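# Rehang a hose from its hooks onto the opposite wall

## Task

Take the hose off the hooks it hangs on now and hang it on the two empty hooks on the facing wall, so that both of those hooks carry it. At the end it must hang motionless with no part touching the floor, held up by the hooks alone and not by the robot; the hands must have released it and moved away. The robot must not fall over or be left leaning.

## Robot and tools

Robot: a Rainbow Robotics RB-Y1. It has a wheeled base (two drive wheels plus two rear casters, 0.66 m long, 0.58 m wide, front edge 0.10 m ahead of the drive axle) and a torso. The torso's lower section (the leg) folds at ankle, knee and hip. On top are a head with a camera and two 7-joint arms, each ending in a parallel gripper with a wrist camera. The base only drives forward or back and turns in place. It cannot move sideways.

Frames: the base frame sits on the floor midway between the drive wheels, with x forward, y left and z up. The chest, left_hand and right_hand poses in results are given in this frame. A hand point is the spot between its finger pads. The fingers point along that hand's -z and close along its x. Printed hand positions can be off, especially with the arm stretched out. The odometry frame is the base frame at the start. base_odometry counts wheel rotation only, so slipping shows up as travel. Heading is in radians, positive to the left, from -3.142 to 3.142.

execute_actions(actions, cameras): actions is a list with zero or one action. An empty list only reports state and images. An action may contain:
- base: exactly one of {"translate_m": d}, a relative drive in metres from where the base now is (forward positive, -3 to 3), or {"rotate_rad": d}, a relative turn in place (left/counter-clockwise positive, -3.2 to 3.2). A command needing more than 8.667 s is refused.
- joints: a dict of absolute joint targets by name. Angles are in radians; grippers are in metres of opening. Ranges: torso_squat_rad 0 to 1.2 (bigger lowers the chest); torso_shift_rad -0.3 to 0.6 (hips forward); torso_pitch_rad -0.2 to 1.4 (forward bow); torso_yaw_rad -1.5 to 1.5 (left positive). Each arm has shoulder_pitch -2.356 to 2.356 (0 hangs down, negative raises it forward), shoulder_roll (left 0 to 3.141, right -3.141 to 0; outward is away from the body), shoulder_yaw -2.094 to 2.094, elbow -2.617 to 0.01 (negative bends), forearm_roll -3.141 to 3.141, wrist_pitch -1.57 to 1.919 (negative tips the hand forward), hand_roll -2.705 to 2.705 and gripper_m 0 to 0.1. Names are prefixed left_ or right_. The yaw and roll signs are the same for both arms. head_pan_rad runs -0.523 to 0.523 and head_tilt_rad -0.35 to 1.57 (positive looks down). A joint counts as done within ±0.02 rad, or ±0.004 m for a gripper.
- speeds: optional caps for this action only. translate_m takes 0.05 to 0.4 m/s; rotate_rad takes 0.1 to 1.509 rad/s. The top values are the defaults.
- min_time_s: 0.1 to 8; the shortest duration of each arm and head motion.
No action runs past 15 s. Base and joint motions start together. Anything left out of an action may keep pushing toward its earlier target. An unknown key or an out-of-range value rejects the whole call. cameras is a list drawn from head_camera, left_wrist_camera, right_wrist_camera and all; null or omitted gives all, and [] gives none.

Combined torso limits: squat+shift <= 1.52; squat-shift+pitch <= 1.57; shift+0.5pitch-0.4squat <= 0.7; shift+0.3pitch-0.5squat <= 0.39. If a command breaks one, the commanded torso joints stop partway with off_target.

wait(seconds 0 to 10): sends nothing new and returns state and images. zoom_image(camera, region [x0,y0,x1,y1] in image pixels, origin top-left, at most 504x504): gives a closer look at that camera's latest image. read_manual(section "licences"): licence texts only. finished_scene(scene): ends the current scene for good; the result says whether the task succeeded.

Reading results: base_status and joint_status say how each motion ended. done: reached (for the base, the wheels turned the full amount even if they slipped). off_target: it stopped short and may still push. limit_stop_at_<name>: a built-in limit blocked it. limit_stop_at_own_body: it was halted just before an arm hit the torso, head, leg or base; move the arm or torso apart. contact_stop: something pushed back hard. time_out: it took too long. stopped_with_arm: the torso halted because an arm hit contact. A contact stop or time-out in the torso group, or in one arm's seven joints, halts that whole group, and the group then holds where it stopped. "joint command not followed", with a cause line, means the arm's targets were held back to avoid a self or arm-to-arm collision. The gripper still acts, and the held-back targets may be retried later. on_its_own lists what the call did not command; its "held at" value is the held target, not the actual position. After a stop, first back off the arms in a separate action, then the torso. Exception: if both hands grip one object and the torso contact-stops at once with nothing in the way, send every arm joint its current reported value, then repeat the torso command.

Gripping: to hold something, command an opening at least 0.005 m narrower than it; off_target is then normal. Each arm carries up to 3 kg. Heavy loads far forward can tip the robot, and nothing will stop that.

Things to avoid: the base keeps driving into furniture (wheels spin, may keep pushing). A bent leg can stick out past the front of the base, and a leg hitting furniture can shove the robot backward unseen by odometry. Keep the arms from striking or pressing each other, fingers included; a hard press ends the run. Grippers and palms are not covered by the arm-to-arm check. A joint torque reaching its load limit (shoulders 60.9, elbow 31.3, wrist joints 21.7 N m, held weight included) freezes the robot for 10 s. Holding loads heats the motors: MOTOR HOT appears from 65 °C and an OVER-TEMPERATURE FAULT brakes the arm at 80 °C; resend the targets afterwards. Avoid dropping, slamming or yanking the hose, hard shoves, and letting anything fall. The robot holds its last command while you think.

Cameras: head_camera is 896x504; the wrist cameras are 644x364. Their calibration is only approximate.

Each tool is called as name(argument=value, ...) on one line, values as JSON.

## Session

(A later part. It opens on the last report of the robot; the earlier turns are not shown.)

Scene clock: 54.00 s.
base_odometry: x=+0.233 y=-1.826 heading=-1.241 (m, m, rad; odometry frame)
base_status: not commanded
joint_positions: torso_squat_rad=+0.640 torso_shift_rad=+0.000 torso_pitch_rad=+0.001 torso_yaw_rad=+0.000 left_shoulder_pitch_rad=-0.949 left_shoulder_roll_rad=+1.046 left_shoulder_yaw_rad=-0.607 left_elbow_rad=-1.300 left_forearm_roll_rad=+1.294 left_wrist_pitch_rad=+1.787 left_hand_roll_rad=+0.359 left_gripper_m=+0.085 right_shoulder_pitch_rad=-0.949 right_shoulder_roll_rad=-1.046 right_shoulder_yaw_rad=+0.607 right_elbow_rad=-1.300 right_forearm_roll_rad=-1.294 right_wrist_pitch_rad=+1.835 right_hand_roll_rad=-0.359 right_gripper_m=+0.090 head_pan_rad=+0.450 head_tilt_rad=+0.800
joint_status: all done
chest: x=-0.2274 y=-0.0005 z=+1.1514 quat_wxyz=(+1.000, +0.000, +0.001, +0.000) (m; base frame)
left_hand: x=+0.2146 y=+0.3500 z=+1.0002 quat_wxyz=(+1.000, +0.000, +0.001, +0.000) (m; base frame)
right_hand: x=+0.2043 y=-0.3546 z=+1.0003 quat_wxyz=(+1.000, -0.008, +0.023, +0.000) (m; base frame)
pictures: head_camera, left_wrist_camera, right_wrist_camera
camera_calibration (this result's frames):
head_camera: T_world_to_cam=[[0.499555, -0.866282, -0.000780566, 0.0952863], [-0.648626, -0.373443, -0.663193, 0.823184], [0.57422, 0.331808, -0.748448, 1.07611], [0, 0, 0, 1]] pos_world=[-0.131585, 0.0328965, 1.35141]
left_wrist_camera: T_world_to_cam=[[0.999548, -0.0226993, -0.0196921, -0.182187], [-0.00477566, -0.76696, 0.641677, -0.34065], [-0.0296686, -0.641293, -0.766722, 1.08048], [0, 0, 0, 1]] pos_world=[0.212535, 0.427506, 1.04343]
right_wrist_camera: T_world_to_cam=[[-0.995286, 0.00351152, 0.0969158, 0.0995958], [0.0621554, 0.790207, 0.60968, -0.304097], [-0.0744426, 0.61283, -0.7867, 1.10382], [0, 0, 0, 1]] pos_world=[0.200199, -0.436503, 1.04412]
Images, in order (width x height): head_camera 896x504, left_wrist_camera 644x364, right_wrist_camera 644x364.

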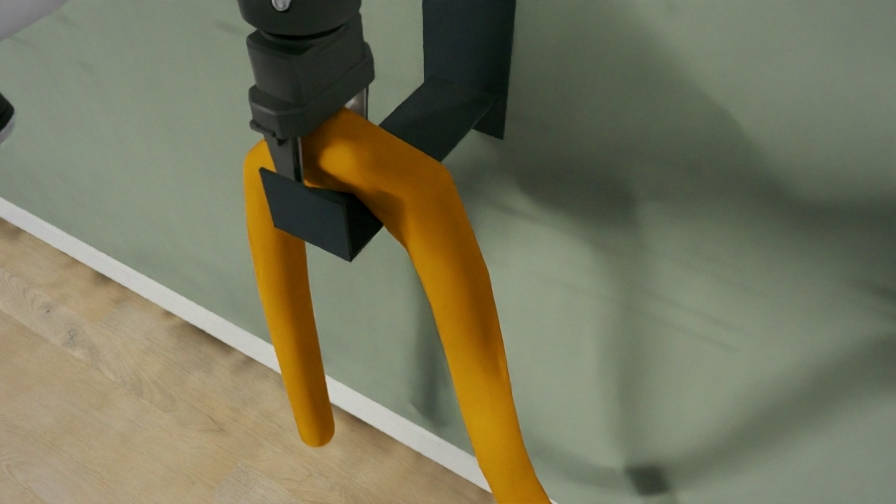

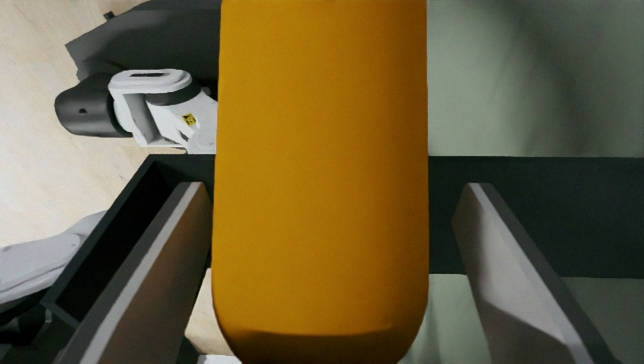

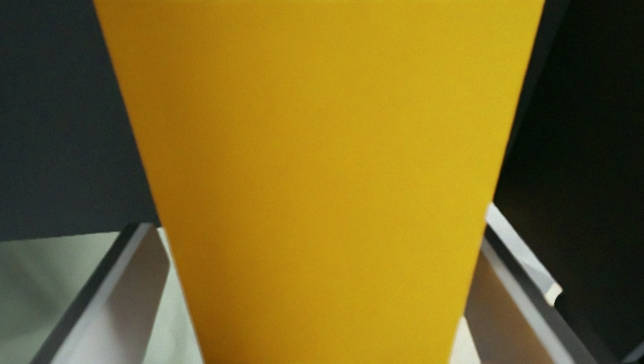

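execute_actions(actions=[{"joints": {"left_shoulder_pitch_rad": -0.925, "right_gripper_m": 0.04}}], cameras=["left_wrist_camera"])

execute_actions(actions=[{"joints": {"left_gripper_m": 0.04}}])

Scene clock: 55.67 s.
base_odometry: x=+0.233 y=-1.826 heading=-1.241 (m, m, rad; odometry frame)
base_status: not commanded
joint_positions: torso_squat_rad=+0.640 torso_shift_rad=+0.000 torso_pitch_rad=+0.001 torso_yaw_rad=+0.000 left_shoulder_pitch_rad=-0.926 left_shoulder_roll_rad=+1.046 left_shoulder_yaw_rad=-0.607 left_elbow_rad=-1.300 left_forearm_roll_rad=+1.294 left_wrist_pitch_rad=+1.787 left_hand_roll_rad=+0.359 left_gripper_m=+0.085 right_shoulder_pitch_rad=-0.949 right_shoulder_roll_rad=-1.046 right_shoulder_yaw_rad=+0.607 right_elbow_rad=-1.300 right_forearm_roll_rad=-1.294 right_wrist_pitch_rad=+1.835 right_hand_roll_rad=-0.359 right_gripper_m=+0.059 head_pan_rad=+0.450 head_tilt_rad=+0.800
joint_status: right_gripper_m off_target (ended at +0.059, target +0.040); the others done
chest: x=-0.2274 y=-0.0005 z=+1.1514 quat_wxyz=(+1.000, +0.000, +0.001, +0.000) (m; base frame)
left_hand: x=+0.2085 y=+0.3536 z=+0.9909 quat_wxyz=(+1.000, +0.000, +0.012, +0.004) (m; base frame)
right_hand: x=+0.2043 y=-0.3547 z=+1.0003 quat_wxyz=(+1.000, -0.008, +0.023, +0.000) (m; base frame)
pictures: left_wrist_camera
camera_calibration (this result's frames):
left_wrist_camera: T_world_to_cam=[[0.999058, -0.0145064, -0.0408988, -0.157914], [0.0151219, -0.76702, 0.641445, -0.335877], [-0.0406753, -0.641459, -0.766078, 1.07721], [0, 0, 0, 1]] pos_world=[0.20666, 0.431071, 1.03421]
Images, in order (width x height): left_wrist_camera 644x364.

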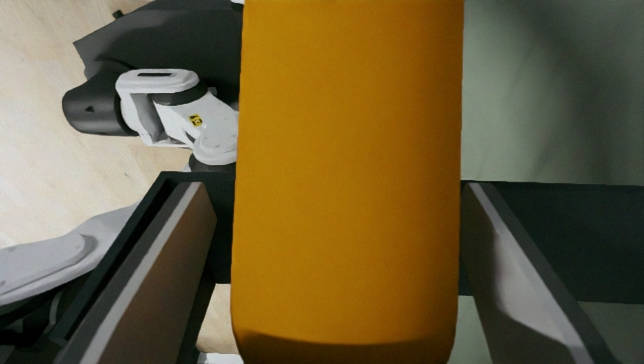

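Scene clock: 56.60 s.
base_odometry: x=+0.233 y=-1.826 heading=-1.241 (m, m, rad; odometry frame)
base_status: not commanded
joint_positions: torso_squat_rad=+0.640 torso_shift_rad=+0.000 torso_pitch_rad=+0.001 torso_yaw_rad=+0.000 left_shoulder_pitch_rad=-0.926 left_shoulder_roll_rad=+1.046 left_shoulder_yaw_rad=-0.607 left_elbow_rad=-1.300 left_forearm_roll_rad=+1.294 left_wrist_pitch_rad=+1.787 left_hand_roll_rad=+0.359 left_gripper_m=+0.059 right_shoulder_pitch_rad=-0.949 right_shoulder_roll_rad=-1.046 right_shoulder_yaw_rad=+0.607 right_elbow_rad=-1.300 right_forearm_roll_rad=-1.294 right_wrist_pitch_rad=+1.835 right_hand_roll_rad=-0.359 right_gripper_m=+0.059 head_pan_rad=+0.450 head_tilt_rad=+0.800
joint_status: left_gripper_m off_target (ended at +0.059, target +0.040)
chest: x=-0.2274 y=-0.0005 z=+1.1514 quat_wxyz=(+1.000, +0.000, +0.001, +0.000) (m; base frame)
left_hand: x=+0.2085 y=+0.3536 z=+0.9909 quat_wxyz=(+1.000, +0.000, +0.011, +0.004) (m; base frame)
right_hand: x=+0.2042 y=-0.3547 z=+1.0003 quat_wxyz=(+1.000, -0.008, +0.023, +0.000) (m; base frame)
pictures: head_camera, left_wrist_camera, right_wrist_camera
camera_calibration (this result's frames):
head_camera: T_world_to_cam=[[0.499526, -0.866299, -0.000807799, 0.095308], [-0.648585, -0.373369, -0.663275, 0.823237], [0.574292, 0.331847, -0.748376, 1.07608], [0, 0, 0, 1]] pos_world=[-0.131652, 0.0328443, 1.35142]
left_wrist_camera: T_world_to_cam=[[0.999074, -0.0144203, -0.040541, -0.158395], [0.014954, -0.767087, 0.641369, -0.335725], [-0.0403471, -0.641381, -0.766161, 1.07725], [0, 0, 0, 1]] pos_world=[0.206733, 0.431112, 1.03425]
right_wrist_camera: T_world_to_cam=[[-0.995279, 0.00357309, 0.0969889, 0.0994549], [0.062255, 0.790154, 0.609738, -0.304171], [-0.0744576, 0.612897, -0.786647, 1.10384], [0, 0, 0, 1]] pos_world=[0.200111, -0.436554, 1.04415]
Images, in order (width x height): head_camera 896x504, left_wrist_camera 644x364, right_wrist_camera 644x364.

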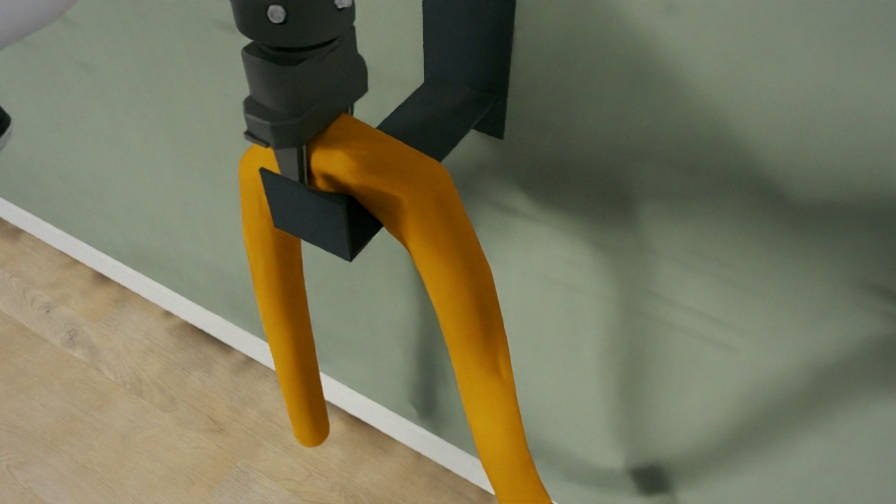

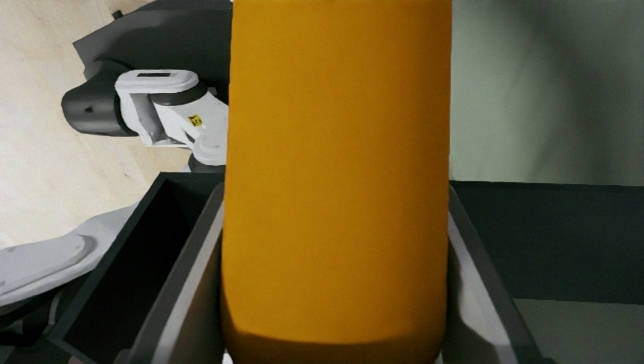

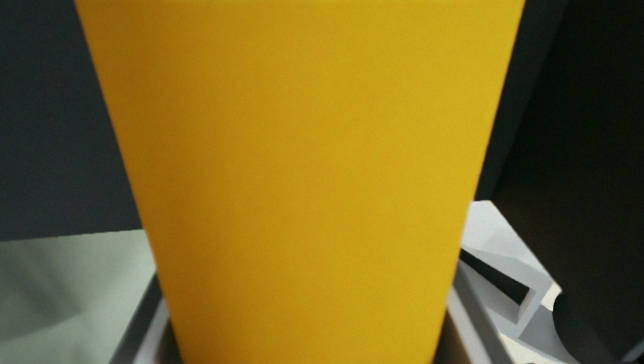

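Both gripped (hose is 0.06 wide). Lift.

execute_actions(actions=[{"joints": {"torso_squat_rad": 0.0}}])

Scene clock: 59.63 s.
base_odometry: x=+0.233 y=-1.826 heading=-1.241 (m, m, rad; odometry frame)
base_status: not commanded
joint_positions: torso_squat_rad=+0.000 torso_shift_rad=+0.001 torso_pitch_rad=+0.002 torso_yaw_rad=+0.000 left_shoulder_pitch_rad=-0.925 left_shoulder_roll_rad=+1.045 left_shoulder_yaw_rad=-0.607 left_elbow_rad=-1.300 left_forearm_roll_rad=+1.294 left_wrist_pitch_rad=+1.787 left_hand_roll_rad=+0.359 left_gripper_m=+0.059 right_shoulder_pitch_rad=-0.949 right_shoulder_roll_rad=-1.046 right_shoulder_yaw_rad=+0.607 right_elbow_rad=-1.300 right_forearm_roll_rad=-1.294 right_wrist_pitch_rad=+1.835 right_hand_roll_rad=-0.359 right_gripper_m=+0.059 head_pan_rad=+0.450 head_tilt_rad=+0.800
joint_status: all done
chest: x=-0.2270 y=-0.0006 z=+1.2899 quat_wxyz=(+1.000, +0.000, +0.001, +0.000) (m; base frame)
left_hand: x=+0.2084 y=+0.3533 z=+1.1282 quat_wxyz=(+1.000, +0.000, +0.013, +0.004) (m; base frame)
right_hand: x=+0.2044 y=-0.3550 z=+1.1383 quat_wxyz=(+1.000, -0.008, +0.024, +0.000) (m; base frame)
pictures: head_camera, left_wrist_camera, right_wrist_camera
camera_calibration (this result's frames):
head_camera: T_world_to_cam=[[0.499459, -0.866337, -0.00118279, 0.0955664], [-0.649079, -0.373301, -0.66283, 0.914672], [0.573793, 0.331824, -0.748769, 1.17994], [0, 0, 0, 1]] pos_world=[-0.131077, 0.0327087, 1.48989]
left_wrist_camera: T_world_to_cam=[[0.998941, -0.014813, -0.0435509, -0.149107], [0.0166014, -0.766844, 0.641619, -0.42479], [-0.042901, -0.641662, -0.765787, 1.18243], [0, 0, 0, 1]] pos_world=[0.206728, 0.430761, 1.17154]
right_wrist_camera: T_world_to_cam=[[-0.995144, 0.00399473, 0.0983502, 0.0847969], [0.0634101, 0.790239, 0.609509, -0.387981], [-0.0752853, 0.612786, -0.786655, 1.21266], [0, 0, 0, 1]] pos_world=[0.200282, -0.43684, 1.18208]
Images, in order (width x height): head_camera 896x504, left_wrist_camera 644x364, right_wrist_camera 644x364.

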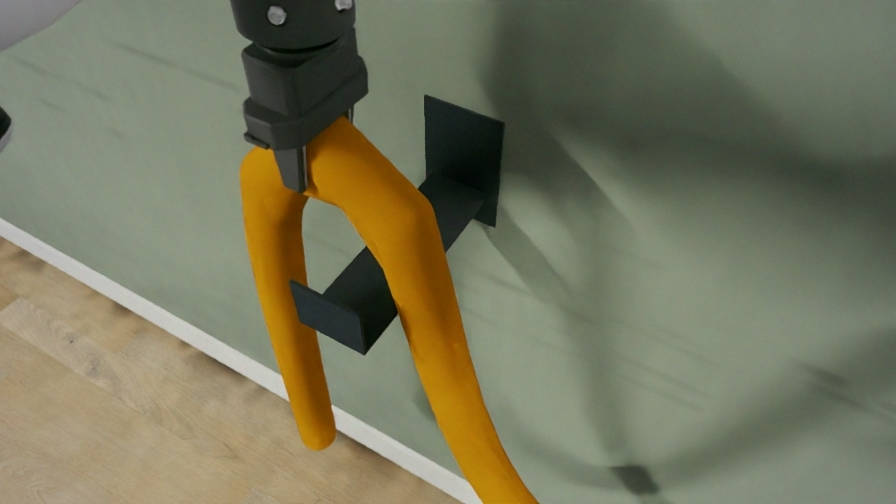

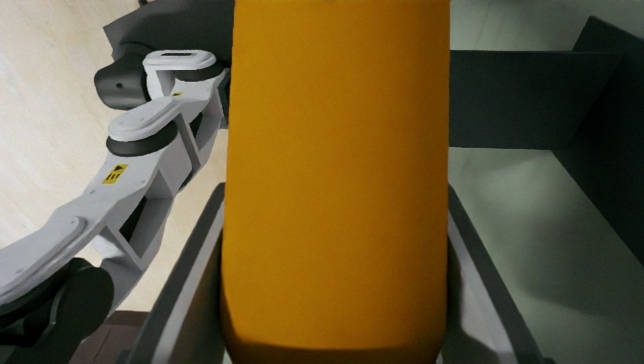

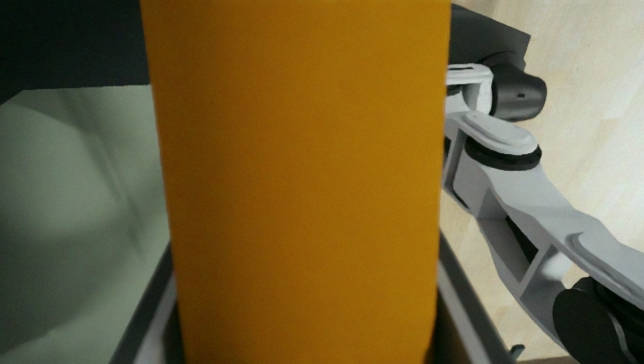

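execute_actions(actions=[{"joints": {"torso_yaw_rad": -0.07, "head_pan_rad": -0.45}}], cameras=["head_camera"])

Scene clock: 61.20 s.
base_odometry: x=+0.233 y=-1.826 heading=-1.241 (m, m, rad; odometry frame)
base_status: not commanded
joint_positions: torso_squat_rad=+0.000 torso_shift_rad=+0.001 torso_pitch_rad=+0.002 torso_yaw_rad=-0.070 left_shoulder_pitch_rad=-0.924 left_shoulder_roll_rad=+1.046 left_shoulder_yaw_rad=-0.607 left_elbow_rad=-1.300 left_forearm_roll_rad=+1.294 left_wrist_pitch_rad=+1.787 left_hand_roll_rad=+0.359 left_gripper_m=+0.059 right_shoulder_pitch_rad=-0.949 right_shoulder_roll_rad=-1.046 right_shoulder_yaw_rad=+0.607 right_elbow_rad=-1.300 right_forearm_roll_rad=-1.294 right_wrist_pitch_rad=+1.835 right_hand_roll_rad=-0.359 right_gripper_m=+0.059 head_pan_rad=-0.450 head_tilt_rad=+0.800
joint_status: all done
chest: x=-0.2270 y=-0.0006 z=+1.2899 quat_wxyz=(+0.999, +0.000, +0.001, -0.035) (m; base frame)
left_hand: x=+0.2320 y=+0.3221 z=+1.1281 quat_wxyz=(+0.999, +0.001, +0.013, -0.031) (m; base frame)
right_hand: x=+0.1785 y=-0.3842 z=+1.1383 quat_wxyz=(+0.999, -0.008, +0.024, -0.035) (m; base frame)
pictures: head_camera
camera_calibration (this result's frames):
head_camera: T_world_to_cam=[[-0.432187, -0.901784, 0.000696147, -0.0992609], [-0.675672, 0.32331, -0.662524, 0.909709], [0.597228, -0.286804, -0.749041, 1.18431], [0, 0, 0, 1]] pos_world=[-0.135537, -0.0439647, 1.48987]
Images, in order (width x height): head_camera 896x504.

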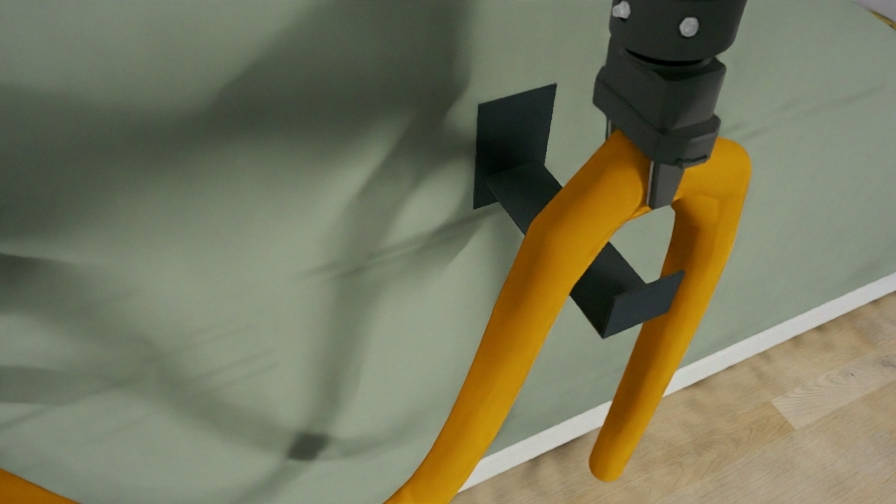

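Looks clear. Back away slowly.

execute_actions(actions=[{"base": {"translate_m": -0.2}, "speeds": {"translate_m": 0.1}, "joints": {"head_pan_rad": 0.0, "head_tilt_rad": 0.85}}])

Scene clock: 64.07 s.
base_odometry: x=+0.169 y=-1.637 heading=-1.242 (m, m, rad; odometry frame)
base_status: done
joint_positions: torso_squat_rad=+0.000 torso_shift_rad=+0.000 torso_pitch_rad=+0.002 torso_yaw_rad=-0.070 left_shoulder_pitch_rad=-0.924 left_shoulder_roll_rad=+1.046 left_shoulder_yaw_rad=-0.607 left_elbow_rad=-1.300 left_forearm_roll_rad=+1.294 left_wrist_pitch_rad=+1.787 left_hand_roll_rad=+0.359 left_gripper_m=+0.059 right_shoulder_pitch_rad=-0.949 right_shoulder_roll_rad=-1.046 right_shoulder_yaw_rad=+0.607 right_elbow_rad=-1.300 right_forearm_roll_rad=-1.294 right_wrist_pitch_rad=+1.835 right_hand_roll_rad=-0.359 right_gripper_m=+0.059 head_pan_rad=+0.000 head_tilt_rad=+0.850
joint_status: all done
chest: x=-0.2272 y=-0.0006 z=+1.2899 quat_wxyz=(+0.999, +0.000, +0.001, -0.035) (m; base frame)
left_hand: x=+0.2319 y=+0.3221 z=+1.1282 quat_wxyz=(+0.999, +0.001, +0.013, -0.031) (m; base frame)
right_hand: x=+0.1784 y=-0.3842 z=+1.1384 quat_wxyz=(+0.999, -0.008, +0.024, -0.035) (m; base frame)
pictures: head_camera, left_wrist_camera, right_wrist_camera
camera_calibration (this result's frames):
head_camera: T_world_to_cam=[[0.00290408, -0.999988, -0.00384897, -0.00366218], [-0.780908, 0.000136435, -0.624647, 0.830837], [0.62464, 0.00481971, -0.780898, 1.23819], [0, 0, 0, 1]] pos_world=[-0.124603, -0.0097432, 1.48586]
left_wrist_camera: T_world_to_cam=[[0.995485, -0.0843444, -0.0435497, -0.149814], [-0.0368464, -0.766159, 0.641594, -0.436878], [-0.0874809, -0.637092, -0.765807, 1.17231], [0, 0, 0, 1]] pos_world=[0.235595, 0.399516, 1.17154]
right_wrist_camera: T_world_to_cam=[[-0.992465, 0.0734489, 0.0980772, 0.0855875], [0.118247, 0.783912, 0.609507, -0.375539], [-0.0321162, 0.616512, -0.78669, 1.22249], [0, 0, 0, 1]] pos_world=[0.168611, -0.465579, 1.18222]
Images, in order (width x height): head_camera 896x504, left_wrist_camera 644x364, right_wrist_camera 644x364.

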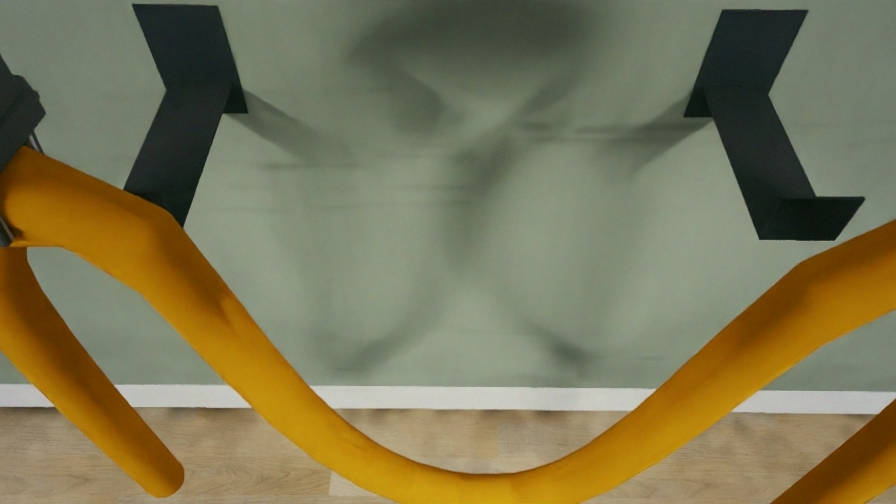

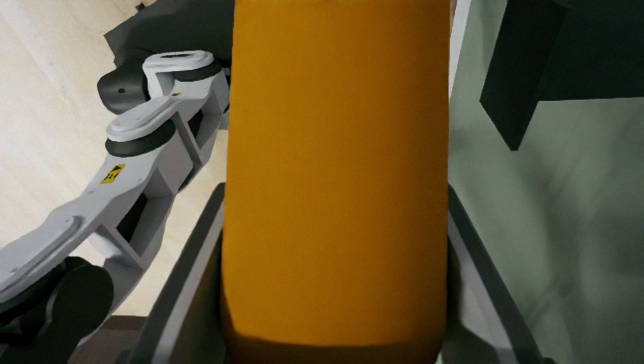

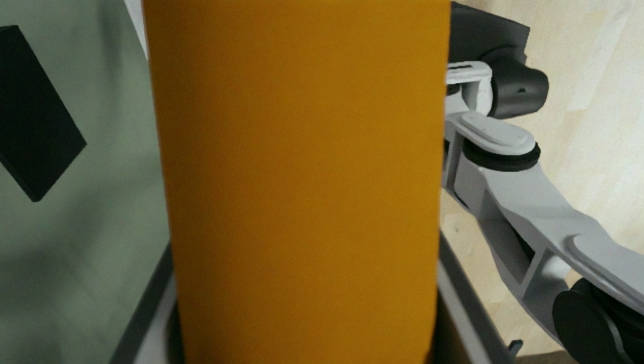

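execute_actions(actions=[{"base": {"translate_m": -1.3}, "speeds": {"translate_m": 0.35}, "joints": {"torso_yaw_rad": 0.0, "head_tilt_rad": 0.35}}], cameras=[])

execute_actions(actions=[{"base": {"rotate_rad": 3.11}, "speeds": {"rotate_rad": 0.8}}], cameras=["head_camera"])

Scene clock: 69.77 s.
base_odometry: x=-0.252 y=-0.406 heading=-1.241 (m, m, rad; odometry frame)
base_status: done
joint_positions: torso_squat_rad=+0.000 torso_shift_rad=+0.001 torso_pitch_rad=+0.002 torso_yaw_rad=+0.000 left_shoulder_pitch_rad=-0.924 left_shoulder_roll_rad=+1.046 left_shoulder_yaw_rad=-0.607 left_elbow_rad=-1.300 left_forearm_roll_rad=+1.294 left_wrist_pitch_rad=+1.787 left_hand_roll_rad=+0.359 left_gripper_m=+0.059 right_shoulder_pitch_rad=-0.949 right_shoulder_roll_rad=-1.046 right_shoulder_yaw_rad=+0.607 right_elbow_rad=-1.300 right_forearm_roll_rad=-1.294 right_wrist_pitch_rad=+1.835 right_hand_roll_rad=-0.359 right_gripper_m=+0.059 head_pan_rad=+0.000 head_tilt_rad=+0.350
joint_status: all done
chest: x=-0.2271 y=-0.0005 z=+1.2899 quat_wxyz=(+1.000, +0.000, +0.001, +0.000) (m; base frame)
left_hand: x=+0.2082 y=+0.3535 z=+1.1282 quat_wxyz=(+1.000, +0.000, +0.013, +0.004) (m; base frame)
right_hand: x=+0.2044 y=-0.3547 z=+1.1383 quat_wxyz=(+1.000, -0.008, +0.024, +0.000) (m; base frame)
pictures: none
No camera images: the call's "cameras" was empty. Leave "cameras" out to get every camera's image.

Scene clock: 75.57 s.
base_odometry: x=-0.252 y=-0.406 heading=+1.868 (m, m, rad; odometry frame)
base_status: done
joint_positions: torso_squat_rad=+0.000 torso_shift_rad=+0.001 torso_pitch_rad=+0.002 torso_yaw_rad=+0.000 left_shoulder_pitch_rad=-0.924 left_shoulder_roll_rad=+1.046 left_shoulder_yaw_rad=-0.607 left_elbow_rad=-1.300 left_forearm_roll_rad=+1.294 left_wrist_pitch_rad=+1.787 left_hand_roll_rad=+0.359 left_gripper_m=+0.059 right_shoulder_pitch_rad=-0.949 right_shoulder_roll_rad=-1.046 right_shoulder_yaw_rad=+0.607 right_elbow_rad=-1.300 right_forearm_roll_rad=-1.294 right_wrist_pitch_rad=+1.835 right_hand_roll_rad=-0.359 right_gripper_m=+0.059 head_pan_rad=+0.000 head_tilt_rad=+0.350
joint_status: not commanded
chest: x=-0.2271 y=-0.0005 z=+1.2899 quat_wxyz=(+1.000, +0.000, +0.001, +0.000) (m; base frame)
left_hand: x=+0.2082 y=+0.3535 z=+1.1282 quat_wxyz=(+1.000, +0.000, +0.013, +0.004) (m; base frame)
right_hand: x=+0.2044 y=-0.3548 z=+1.1383 quat_wxyz=(+1.000, -0.008, +0.024, +0.000) (m; base frame)
pictures: head_camera
camera_calibration (this result's frames):
head_camera: T_world_to_cam=[[0.0656896, -0.997343, 0.0314994, -0.0418745], [-0.384363, -0.0544224, -0.921577, 1.35453], [0.920842, 0.0484308, -0.386916, 0.711715], [0, 0, 0, 1]] pos_world=[-0.131994, -0.00251515, 1.525]
Images, in order (width x height): head_camera 896x504.

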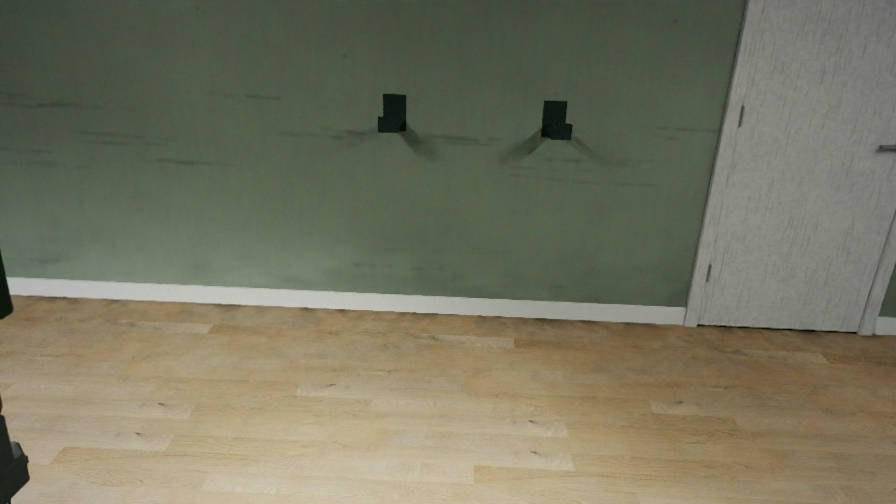

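execute_actions(actions=[{"base": {"rotate_rad": 0.02}}], cameras=[])

execute_actions(actions=[{"base": {"translate_m": 1.75}, "speeds": {"translate_m": 0.35}, "joints": {"head_tilt_rad": 0.5}}], cameras=["head_camera"])

Scene clock: 77.60 s.
base_odometry: x=-0.252 y=-0.406 heading=+1.888 (m, m, rad; odometry frame)
base_status: done
joint_positions: torso_squat_rad=+0.000 torso_shift_rad=+0.001 torso_pitch_rad=+0.002 torso_yaw_rad=+0.000 left_shoulder_pitch_rad=-0.924 left_shoulder_roll_rad=+1.046 left_shoulder_yaw_rad=-0.607 left_elbow_rad=-1.300 left_forearm_roll_rad=+1.294 left_wrist_pitch_rad=+1.787 left_hand_roll_rad=+0.359 left_gripper_m=+0.059 right_shoulder_pitch_rad=-0.949 right_shoulder_roll_rad=-1.046 right_shoulder_yaw_rad=+0.607 right_elbow_rad=-1.300 right_forearm_roll_rad=-1.294 right_wrist_pitch_rad=+1.835 right_hand_roll_rad=-0.359 right_gripper_m=+0.059 head_pan_rad=+0.000 head_tilt_rad=+0.350
joint_status: not commanded
chest: x=-0.2271 y=-0.0006 z=+1.2899 quat_wxyz=(+1.000, +0.000, +0.001, +0.000) (m; base frame)
left_hand: x=+0.2082 y=+0.3535 z=+1.1282 quat_wxyz=(+1.000, +0.000, +0.013, +0.004) (m; base frame)
right_hand: x=+0.2044 y=-0.3548 z=+1.1383 quat_wxyz=(+1.000, -0.008, +0.024, +0.000) (m; base frame)
pictures: none
No camera images: the call's "cameras" was empty. Leave "cameras" out to get every camera's image.

Scene clock: 83.93 s.
base_odometry: x=-0.798 y=+1.256 heading=+1.888 (m, m, rad; odometry frame)
base_status: done
joint_positions: torso_squat_rad=+0.000 torso_shift_rad=+0.001 torso_pitch_rad=+0.002 torso_yaw_rad=+0.000 left_shoulder_pitch_rad=-0.924 left_shoulder_roll_rad=+1.046 left_shoulder_yaw_rad=-0.607 left_elbow_rad=-1.300 left_forearm_roll_rad=+1.294 left_wrist_pitch_rad=+1.787 left_hand_roll_rad=+0.359 left_gripper_m=+0.059 right_shoulder_pitch_rad=-0.949 right_shoulder_roll_rad=-1.046 right_shoulder_yaw_rad=+0.607 right_elbow_rad=-1.300 right_forearm_roll_rad=-1.294 right_wrist_pitch_rad=+1.835 right_hand_roll_rad=-0.359 right_gripper_m=+0.059 head_pan_rad=+0.000 head_tilt_rad=+0.500
joint_status: all done
chest: x=-0.2270 y=-0.0006 z=+1.2899 quat_wxyz=(+1.000, +0.000, +0.001, +0.000) (m; base frame)
left_hand: x=+0.2083 y=+0.3535 z=+1.1282 quat_wxyz=(+1.000, +0.000, +0.013, +0.004) (m; base frame)
right_hand: x=+0.2044 y=-0.3548 z=+1.1382 quat_wxyz=(+1.000, -0.008, +0.024, +0.000) (m; base frame)
pictures: head_camera
camera_calibration (this result's frames):
head_camera: T_world_to_cam=[[0.0697058, -0.99734, 0.0212973, -0.0258694], [-0.517769, -0.0544197, -0.853788, 1.22626], [0.852676, 0.0484869, -0.520185, 0.896259], [0, 0, 0, 1]] pos_world=[-0.127497, -0.00252488, 1.51374]
Images, in order (width x height): head_camera 896x504.

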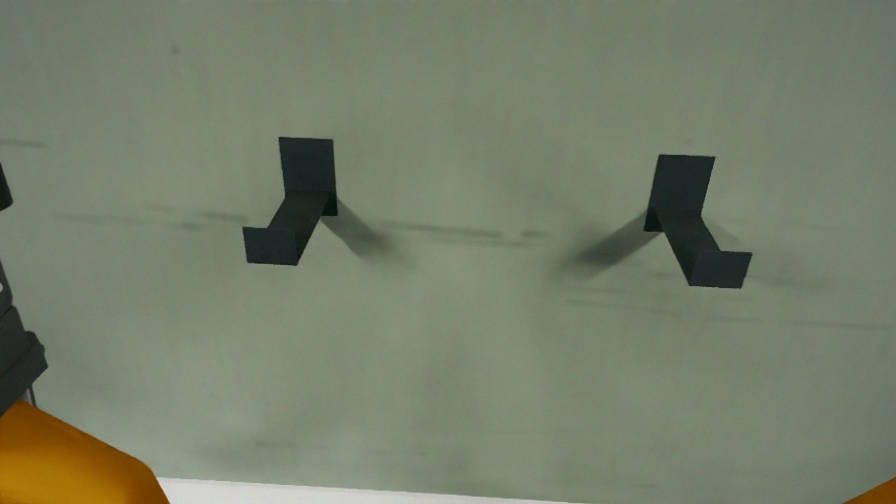

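execute_actions(actions=[{"base": {"translate_m": 0.47}, "speeds": {"translate_m": 0.2}, "joints": {"head_tilt_rad": 0.8, "torso_yaw_rad": -0.04}}])

Scene clock: 87.83 s.
base_odometry: x=-0.944 y=+1.703 heading=+1.888 (m, m, rad; odometry frame)
base_status: done
joint_positions: torso_squat_rad=+0.000 torso_shift_rad=+0.001 torso_pitch_rad=+0.002 torso_yaw_rad=-0.040 left_shoulder_pitch_rad=-0.924 left_shoulder_roll_rad=+1.046 left_shoulder_yaw_rad=-0.607 left_elbow_rad=-1.300 left_forearm_roll_rad=+1.294 left_wrist_pitch_rad=+1.787 left_hand_roll_rad=+0.359 left_gripper_m=+0.059 right_shoulder_pitch_rad=-0.949 right_shoulder_roll_rad=-1.046 right_shoulder_yaw_rad=+0.607 right_elbow_rad=-1.300 right_forearm_roll_rad=-1.294 right_wrist_pitch_rad=+1.835 right_hand_roll_rad=-0.359 right_gripper_m=+0.059 head_pan_rad=+0.000 head_tilt_rad=+0.800
joint_status: all done
chest: x=-0.2269 y=-0.0006 z=+1.2899 quat_wxyz=(+1.000, +0.000, +0.001, -0.020) (m; base frame)
left_hand: x=+0.2222 y=+0.3358 z=+1.1281 quat_wxyz=(+1.000, +0.000, +0.013, -0.016) (m; base frame)
right_hand: x=+0.1899 y=-0.3718 z=+1.1382 quat_wxyz=(+0.999, -0.008, +0.024, -0.020) (m; base frame)
pictures: head_camera, left_wrist_camera, right_wrist_camera
camera_calibration (this result's frames):
head_camera: T_world_to_cam=[[0.0329727, -0.999456, -0.000214554, -0.00221955], [-0.748638, -0.0245559, -0.662524, 0.894116], [0.662158, 0.0220058, -0.749041, 1.19818], [0, 0, 0, 1]] pos_world=[-0.123943, -0.00662954, 1.48986]
left_wrist_camera: T_world_to_cam=[[0.997554, -0.0543992, -0.0439001, -0.149142], [-0.0135947, -0.766993, 0.641511, -0.431437], [-0.0685688, -0.639345, -0.765856, 1.1767], [0, 0, 0, 1]] pos_world=[0.223597, 0.413296, 1.17141]
right_wrist_camera: T_world_to_cam=[[-0.994174, 0.0436282, 0.0985665, 0.0847819], [0.0949688, 0.787072, 0.609507, -0.38089], [-0.0509872, 0.615317, -0.786629, 1.21812], [0, 0, 0, 1]] pos_world=[0.182569, -0.453443, 1.18201]
Images, in order (width x height): head_camera 896x504, left_wrist_camera 644x364, right_wrist_camera 644x364.

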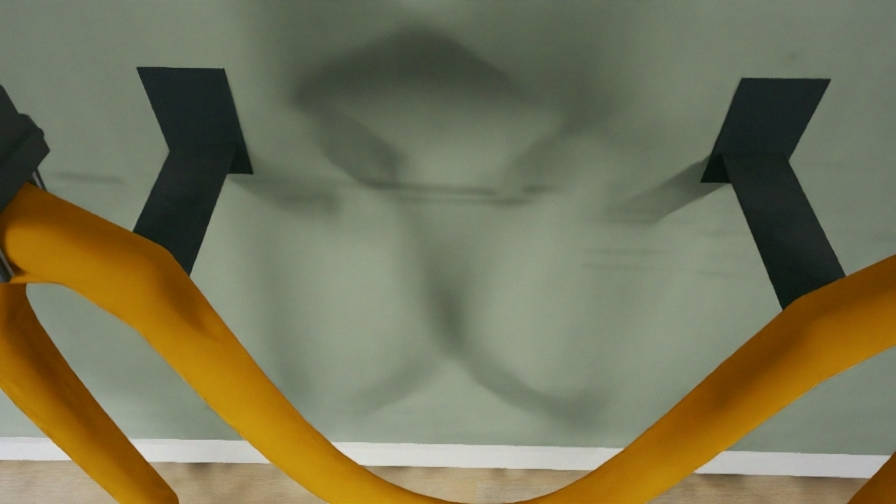

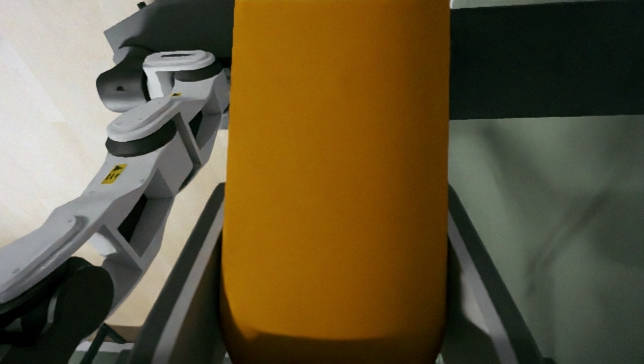

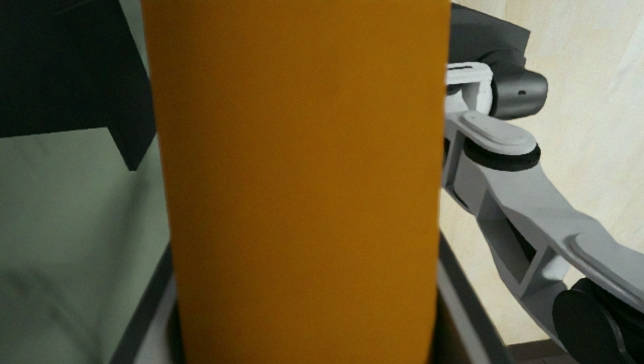

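execute_actions(actions=[{"base": {"translate_m": 0.17}, "speeds": {"translate_m": 0.1}, "joints": {"head_pan_rad": 0.45}}])

Scene clock: 90.53 s.
base_odometry: x=-0.998 y=+1.864 heading=+1.889 (m, m, rad; odometry frame)
base_status: done
joint_positions: torso_squat_rad=+0.000 torso_shift_rad=+0.001 torso_pitch_rad=+0.002 torso_yaw_rad=-0.040 left_shoulder_pitch_rad=-0.924 left_shoulder_roll_rad=+1.046 left_shoulder_yaw_rad=-0.607 left_elbow_rad=-1.300 left_forearm_roll_rad=+1.294 left_wrist_pitch_rad=+1.787 left_hand_roll_rad=+0.359 left_gripper_m=+0.059 right_shoulder_pitch_rad=-0.949 right_shoulder_roll_rad=-1.046 right_shoulder_yaw_rad=+0.607 right_elbow_rad=-1.300 right_forearm_roll_rad=-1.294 right_wrist_pitch_rad=+1.835 right_hand_roll_rad=-0.359 right_gripper_m=+0.059 head_pan_rad=+0.450 head_tilt_rad=+0.800
joint_status: all done
chest: x=-0.2269 y=-0.0006 z=+1.2899 quat_wxyz=(+1.000, +0.000, +0.001, -0.020) (m; base frame)
left_hand: x=+0.2222 y=+0.3358 z=+1.1281 quat_wxyz=(+1.000, +0.000, +0.013, -0.016) (m; base frame)
right_hand: x=+0.1899 y=-0.3718 z=+1.1382 quat_wxyz=(+0.999, -0.008, +0.024, -0.020) (m; base frame)
pictures: head_camera, left_wrist_camera, right_wrist_camera
camera_calibration (this result's frames):
head_camera: T_world_to_cam=[[0.464413, -0.885618, -0.00108915, 0.087482], [-0.663505, -0.347123, -0.662772, 0.911436], [0.586585, 0.308523, -0.74882, 1.18281], [0, 0, 0, 1]] pos_world=[-0.129702, 0.0289336, 1.48988]
left_wrist_camera: T_world_to_cam=[[0.997553, -0.0544001, -0.0439266, -0.149132], [-0.0135782, -0.766992, 0.641513, -0.431434], [-0.0685898, -0.639347, -0.765853, 1.17669], [0, 0, 0, 1]] pos_world=[0.223618, 0.413296, 1.17139]
right_wrist_camera: T_world_to_cam=[[-0.99417, 0.043628, 0.0985994, 0.0847643], [0.0949889, 0.787072, 0.609504, -0.380884], [-0.0510133, 0.615317, -0.786627, 1.21812], [0, 0, 0, 1]] pos_world=[0.18259, -0.453443, 1.182]
Images, in order (width x height): head_camera 896x504, left_wrist_camera 644x364, right_wrist_camera 644x364.

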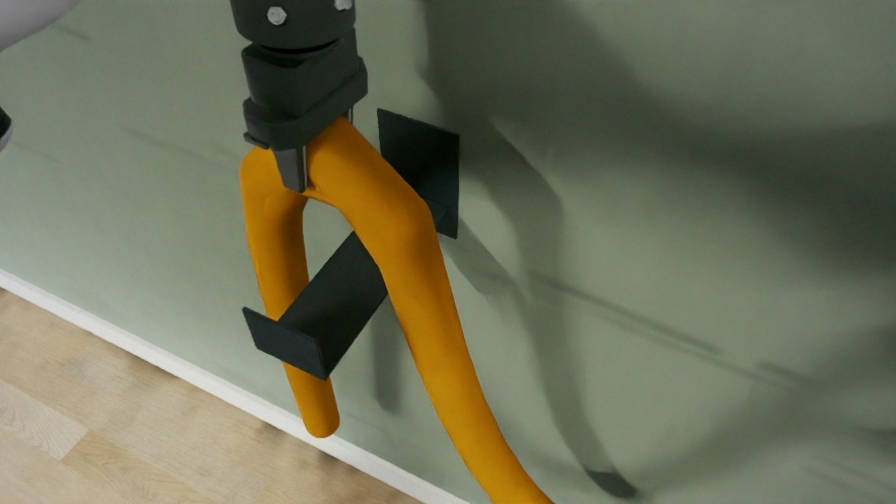

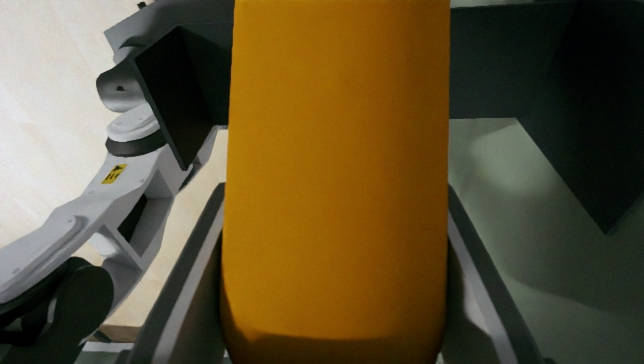

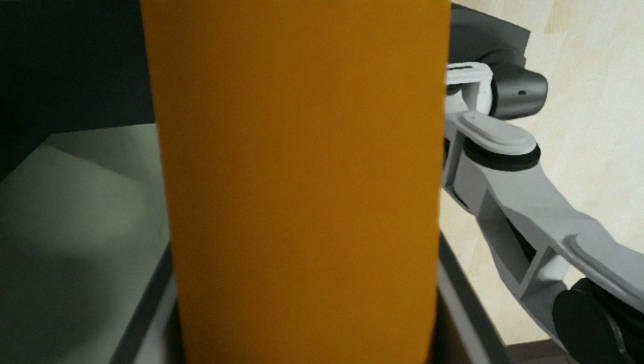

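execute_actions(actions=[{"base": {"translate_m": 0.02}, "speeds": {"translate_m": 0.05}, "joints": {"torso_squat_rad": 0.56, "head_pan_rad": -0.45}}])

Scene clock: 93.47 s.
base_odometry: x=-1.004 y=+1.883 heading=+1.889 (m, m, rad; odometry frame)
base_status: done
joint_positions: torso_squat_rad=+0.560 torso_shift_rad=+0.000 torso_pitch_rad=+0.002 torso_yaw_rad=-0.040 left_shoulder_pitch_rad=-0.925 left_shoulder_roll_rad=+1.046 left_shoulder_yaw_rad=-0.607 left_elbow_rad=-1.300 left_forearm_roll_rad=+1.294 left_wrist_pitch_rad=+1.787 left_hand_roll_rad=+0.359 left_gripper_m=+0.059 right_shoulder_pitch_rad=-0.949 right_shoulder_roll_rad=-1.046 right_shoulder_yaw_rad=+0.607 right_elbow_rad=-1.300 right_forearm_roll_rad=-1.294 right_wrist_pitch_rad=+1.835 right_hand_roll_rad=-0.359 right_gripper_m=+0.059 head_pan_rad=-0.450 head_tilt_rad=+0.800
joint_status: all done
chest: x=-0.2272 y=-0.0005 z=+1.1830 quat_wxyz=(+1.000, +0.000, +0.001, -0.020) (m; base frame)
left_hand: x=+0.2220 y=+0.3358 z=+1.0214 quat_wxyz=(+1.000, +0.000, +0.013, -0.016) (m; base frame)
right_hand: x=+0.1897 y=-0.3717 z=+1.0314 quat_wxyz=(+0.999, -0.008, +0.024, -0.020) (m; base frame)
pictures: head_camera, left_wrist_camera, right_wrist_camera
camera_calibration (this result's frames):
head_camera: T_world_to_cam=[[-0.404924, -0.91435, 0.000550578, -0.0928223], [-0.684789, 0.302863, -0.662825, 0.83698], [0.605888, -0.268771, -0.748774, 1.10604], [0, 0, 0, 1]] pos_world=[-0.134566, -0.0410913, 1.38299]
left_wrist_camera: T_world_to_cam=[[0.997573, -0.0544394, -0.0434135, -0.154108], [-0.0139355, -0.766964, 0.641539, -0.36292], [-0.0682216, -0.639377, -0.765861, 1.09494], [0, 0, 0, 1]] pos_world=[0.223375, 0.413346, 1.06471]
right_wrist_camera: T_world_to_cam=[[-0.994214, 0.0436275, 0.0981613, 0.095497], [0.0947198, 0.787072, 0.609545, -0.315856], [-0.0506672, 0.615316, -0.786651, 1.13406], [0, 0, 0, 1]] pos_world=[0.182322, -0.453372, 1.07527]
Images, in order (width x height): head_camera 896x504, left_wrist_camera 644x364, right_wrist_camera 644x364.

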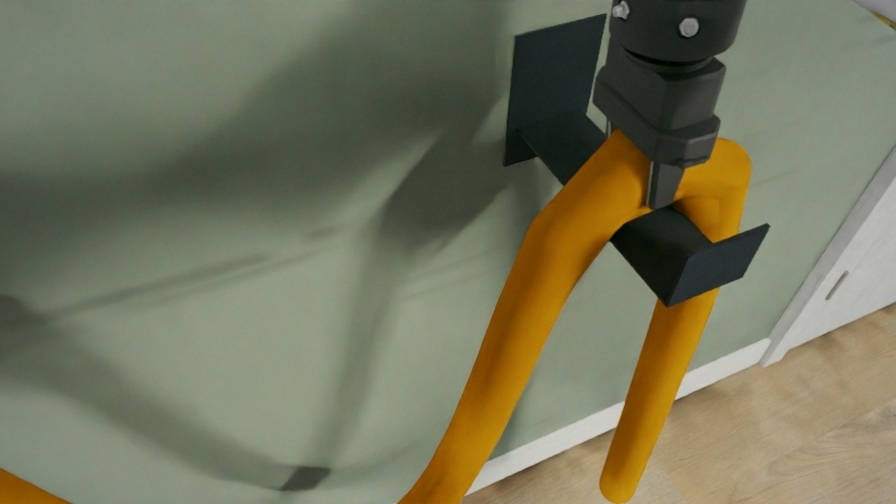

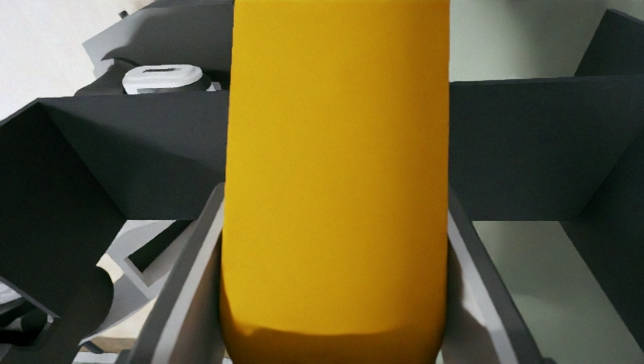

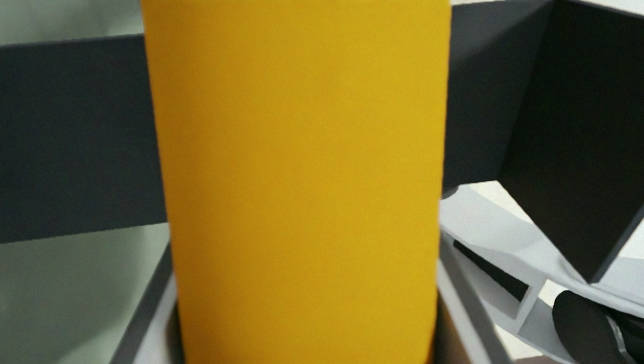

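execute_actions(actions=[{"joints": {"torso_squat_rad": 0.61}}])

Scene clock: 94.50 s.
base_odometry: x=-1.004 y=+1.883 heading=+1.889 (m, m, rad; odometry frame)
base_status: not commanded
joint_positions: torso_squat_rad=+0.610 torso_shift_rad=+0.000 torso_pitch_rad=+0.000 torso_yaw_rad=-0.040 left_shoulder_pitch_rad=-0.927 left_shoulder_roll_rad=+1.047 left_shoulder_yaw_rad=-0.606 left_elbow_rad=-1.300 left_forearm_roll_rad=+1.294 left_wrist_pitch_rad=+1.787 left_hand_roll_rad=+0.359 left_gripper_m=+0.059 right_shoulder_pitch_rad=-0.951 right_shoulder_roll_rad=-1.046 right_shoulder_yaw_rad=+0.606 right_elbow_rad=-1.300 right_forearm_roll_rad=-1.294 right_wrist_pitch_rad=+1.835 right_hand_roll_rad=-0.359 right_gripper_m=+0.059 head_pan_rad=-0.450 head_tilt_rad=+0.800
joint_status: all done
chest: x=-0.2279 y=-0.0004 z=+1.1637 quat_wxyz=(+1.000, +0.000, +0.000, -0.020) (m; base frame)
left_hand: x=+0.2223 y=+0.3361 z=+1.0043 quat_wxyz=(+1.000, +0.001, +0.010, -0.016) (m; base frame)
right_hand: x=+0.1898 y=-0.3715 z=+1.0138 quat_wxyz=(+1.000, -0.008, +0.022, -0.019) (m; base frame)
pictures: head_camera, left_wrist_camera, right_wrist_camera
camera_calibration (this result's frames):
head_camera: T_world_to_cam=[[-0.404866, -0.914376, 0.0000387819, -0.0924421], [-0.683919, 0.302796, -0.663754, 0.824933], [0.606909, -0.268758, -0.747951, 1.09125], [0, 0, 0, 1]] pos_world=[-0.13553, -0.0410311, 1.36376]
left_wrist_camera: T_world_to_cam=[[0.997803, -0.0540399, -0.0383204, -0.160465], [-0.0169149, -0.767088, 0.641318, -0.350778], [-0.0640519, -0.639261, -0.766317, 1.08152], [0, 0, 0, 1]] pos_world=[0.223452, 0.413624, 1.0476]
right_wrist_camera: T_world_to_cam=[[-0.994629, 0.0430072, 0.0941459, 0.10129], [0.0917802, 0.786959, 0.610141, -0.305449], [-0.0478485, 0.615505, -0.786679, 1.1196], [0, 0, 0, 1]] pos_world=[0.182351, -0.453098, 1.05759]
Images, in order (width x height): head_camera 896x504, left_wrist_camera 644x364, right_wrist_camera 644x364.

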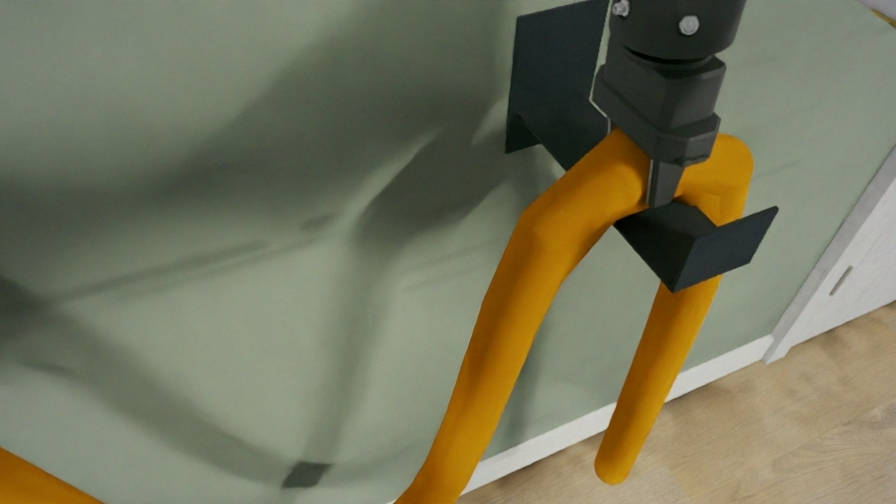

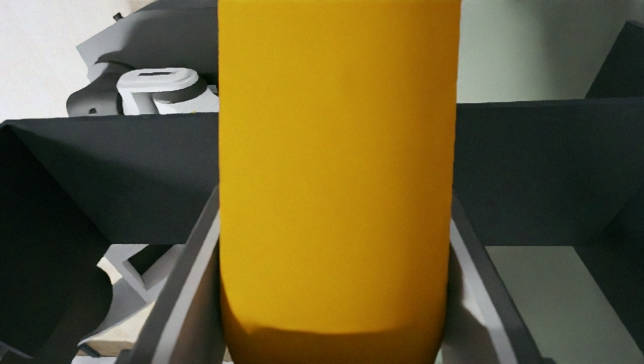

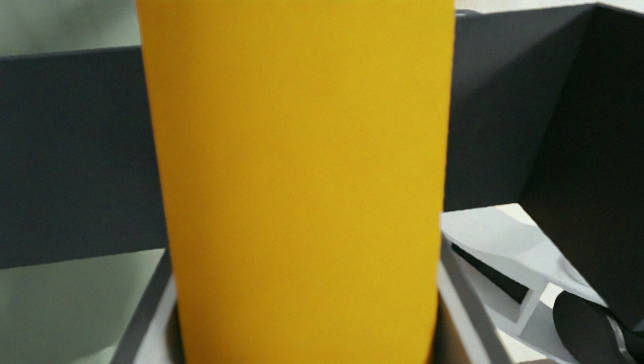

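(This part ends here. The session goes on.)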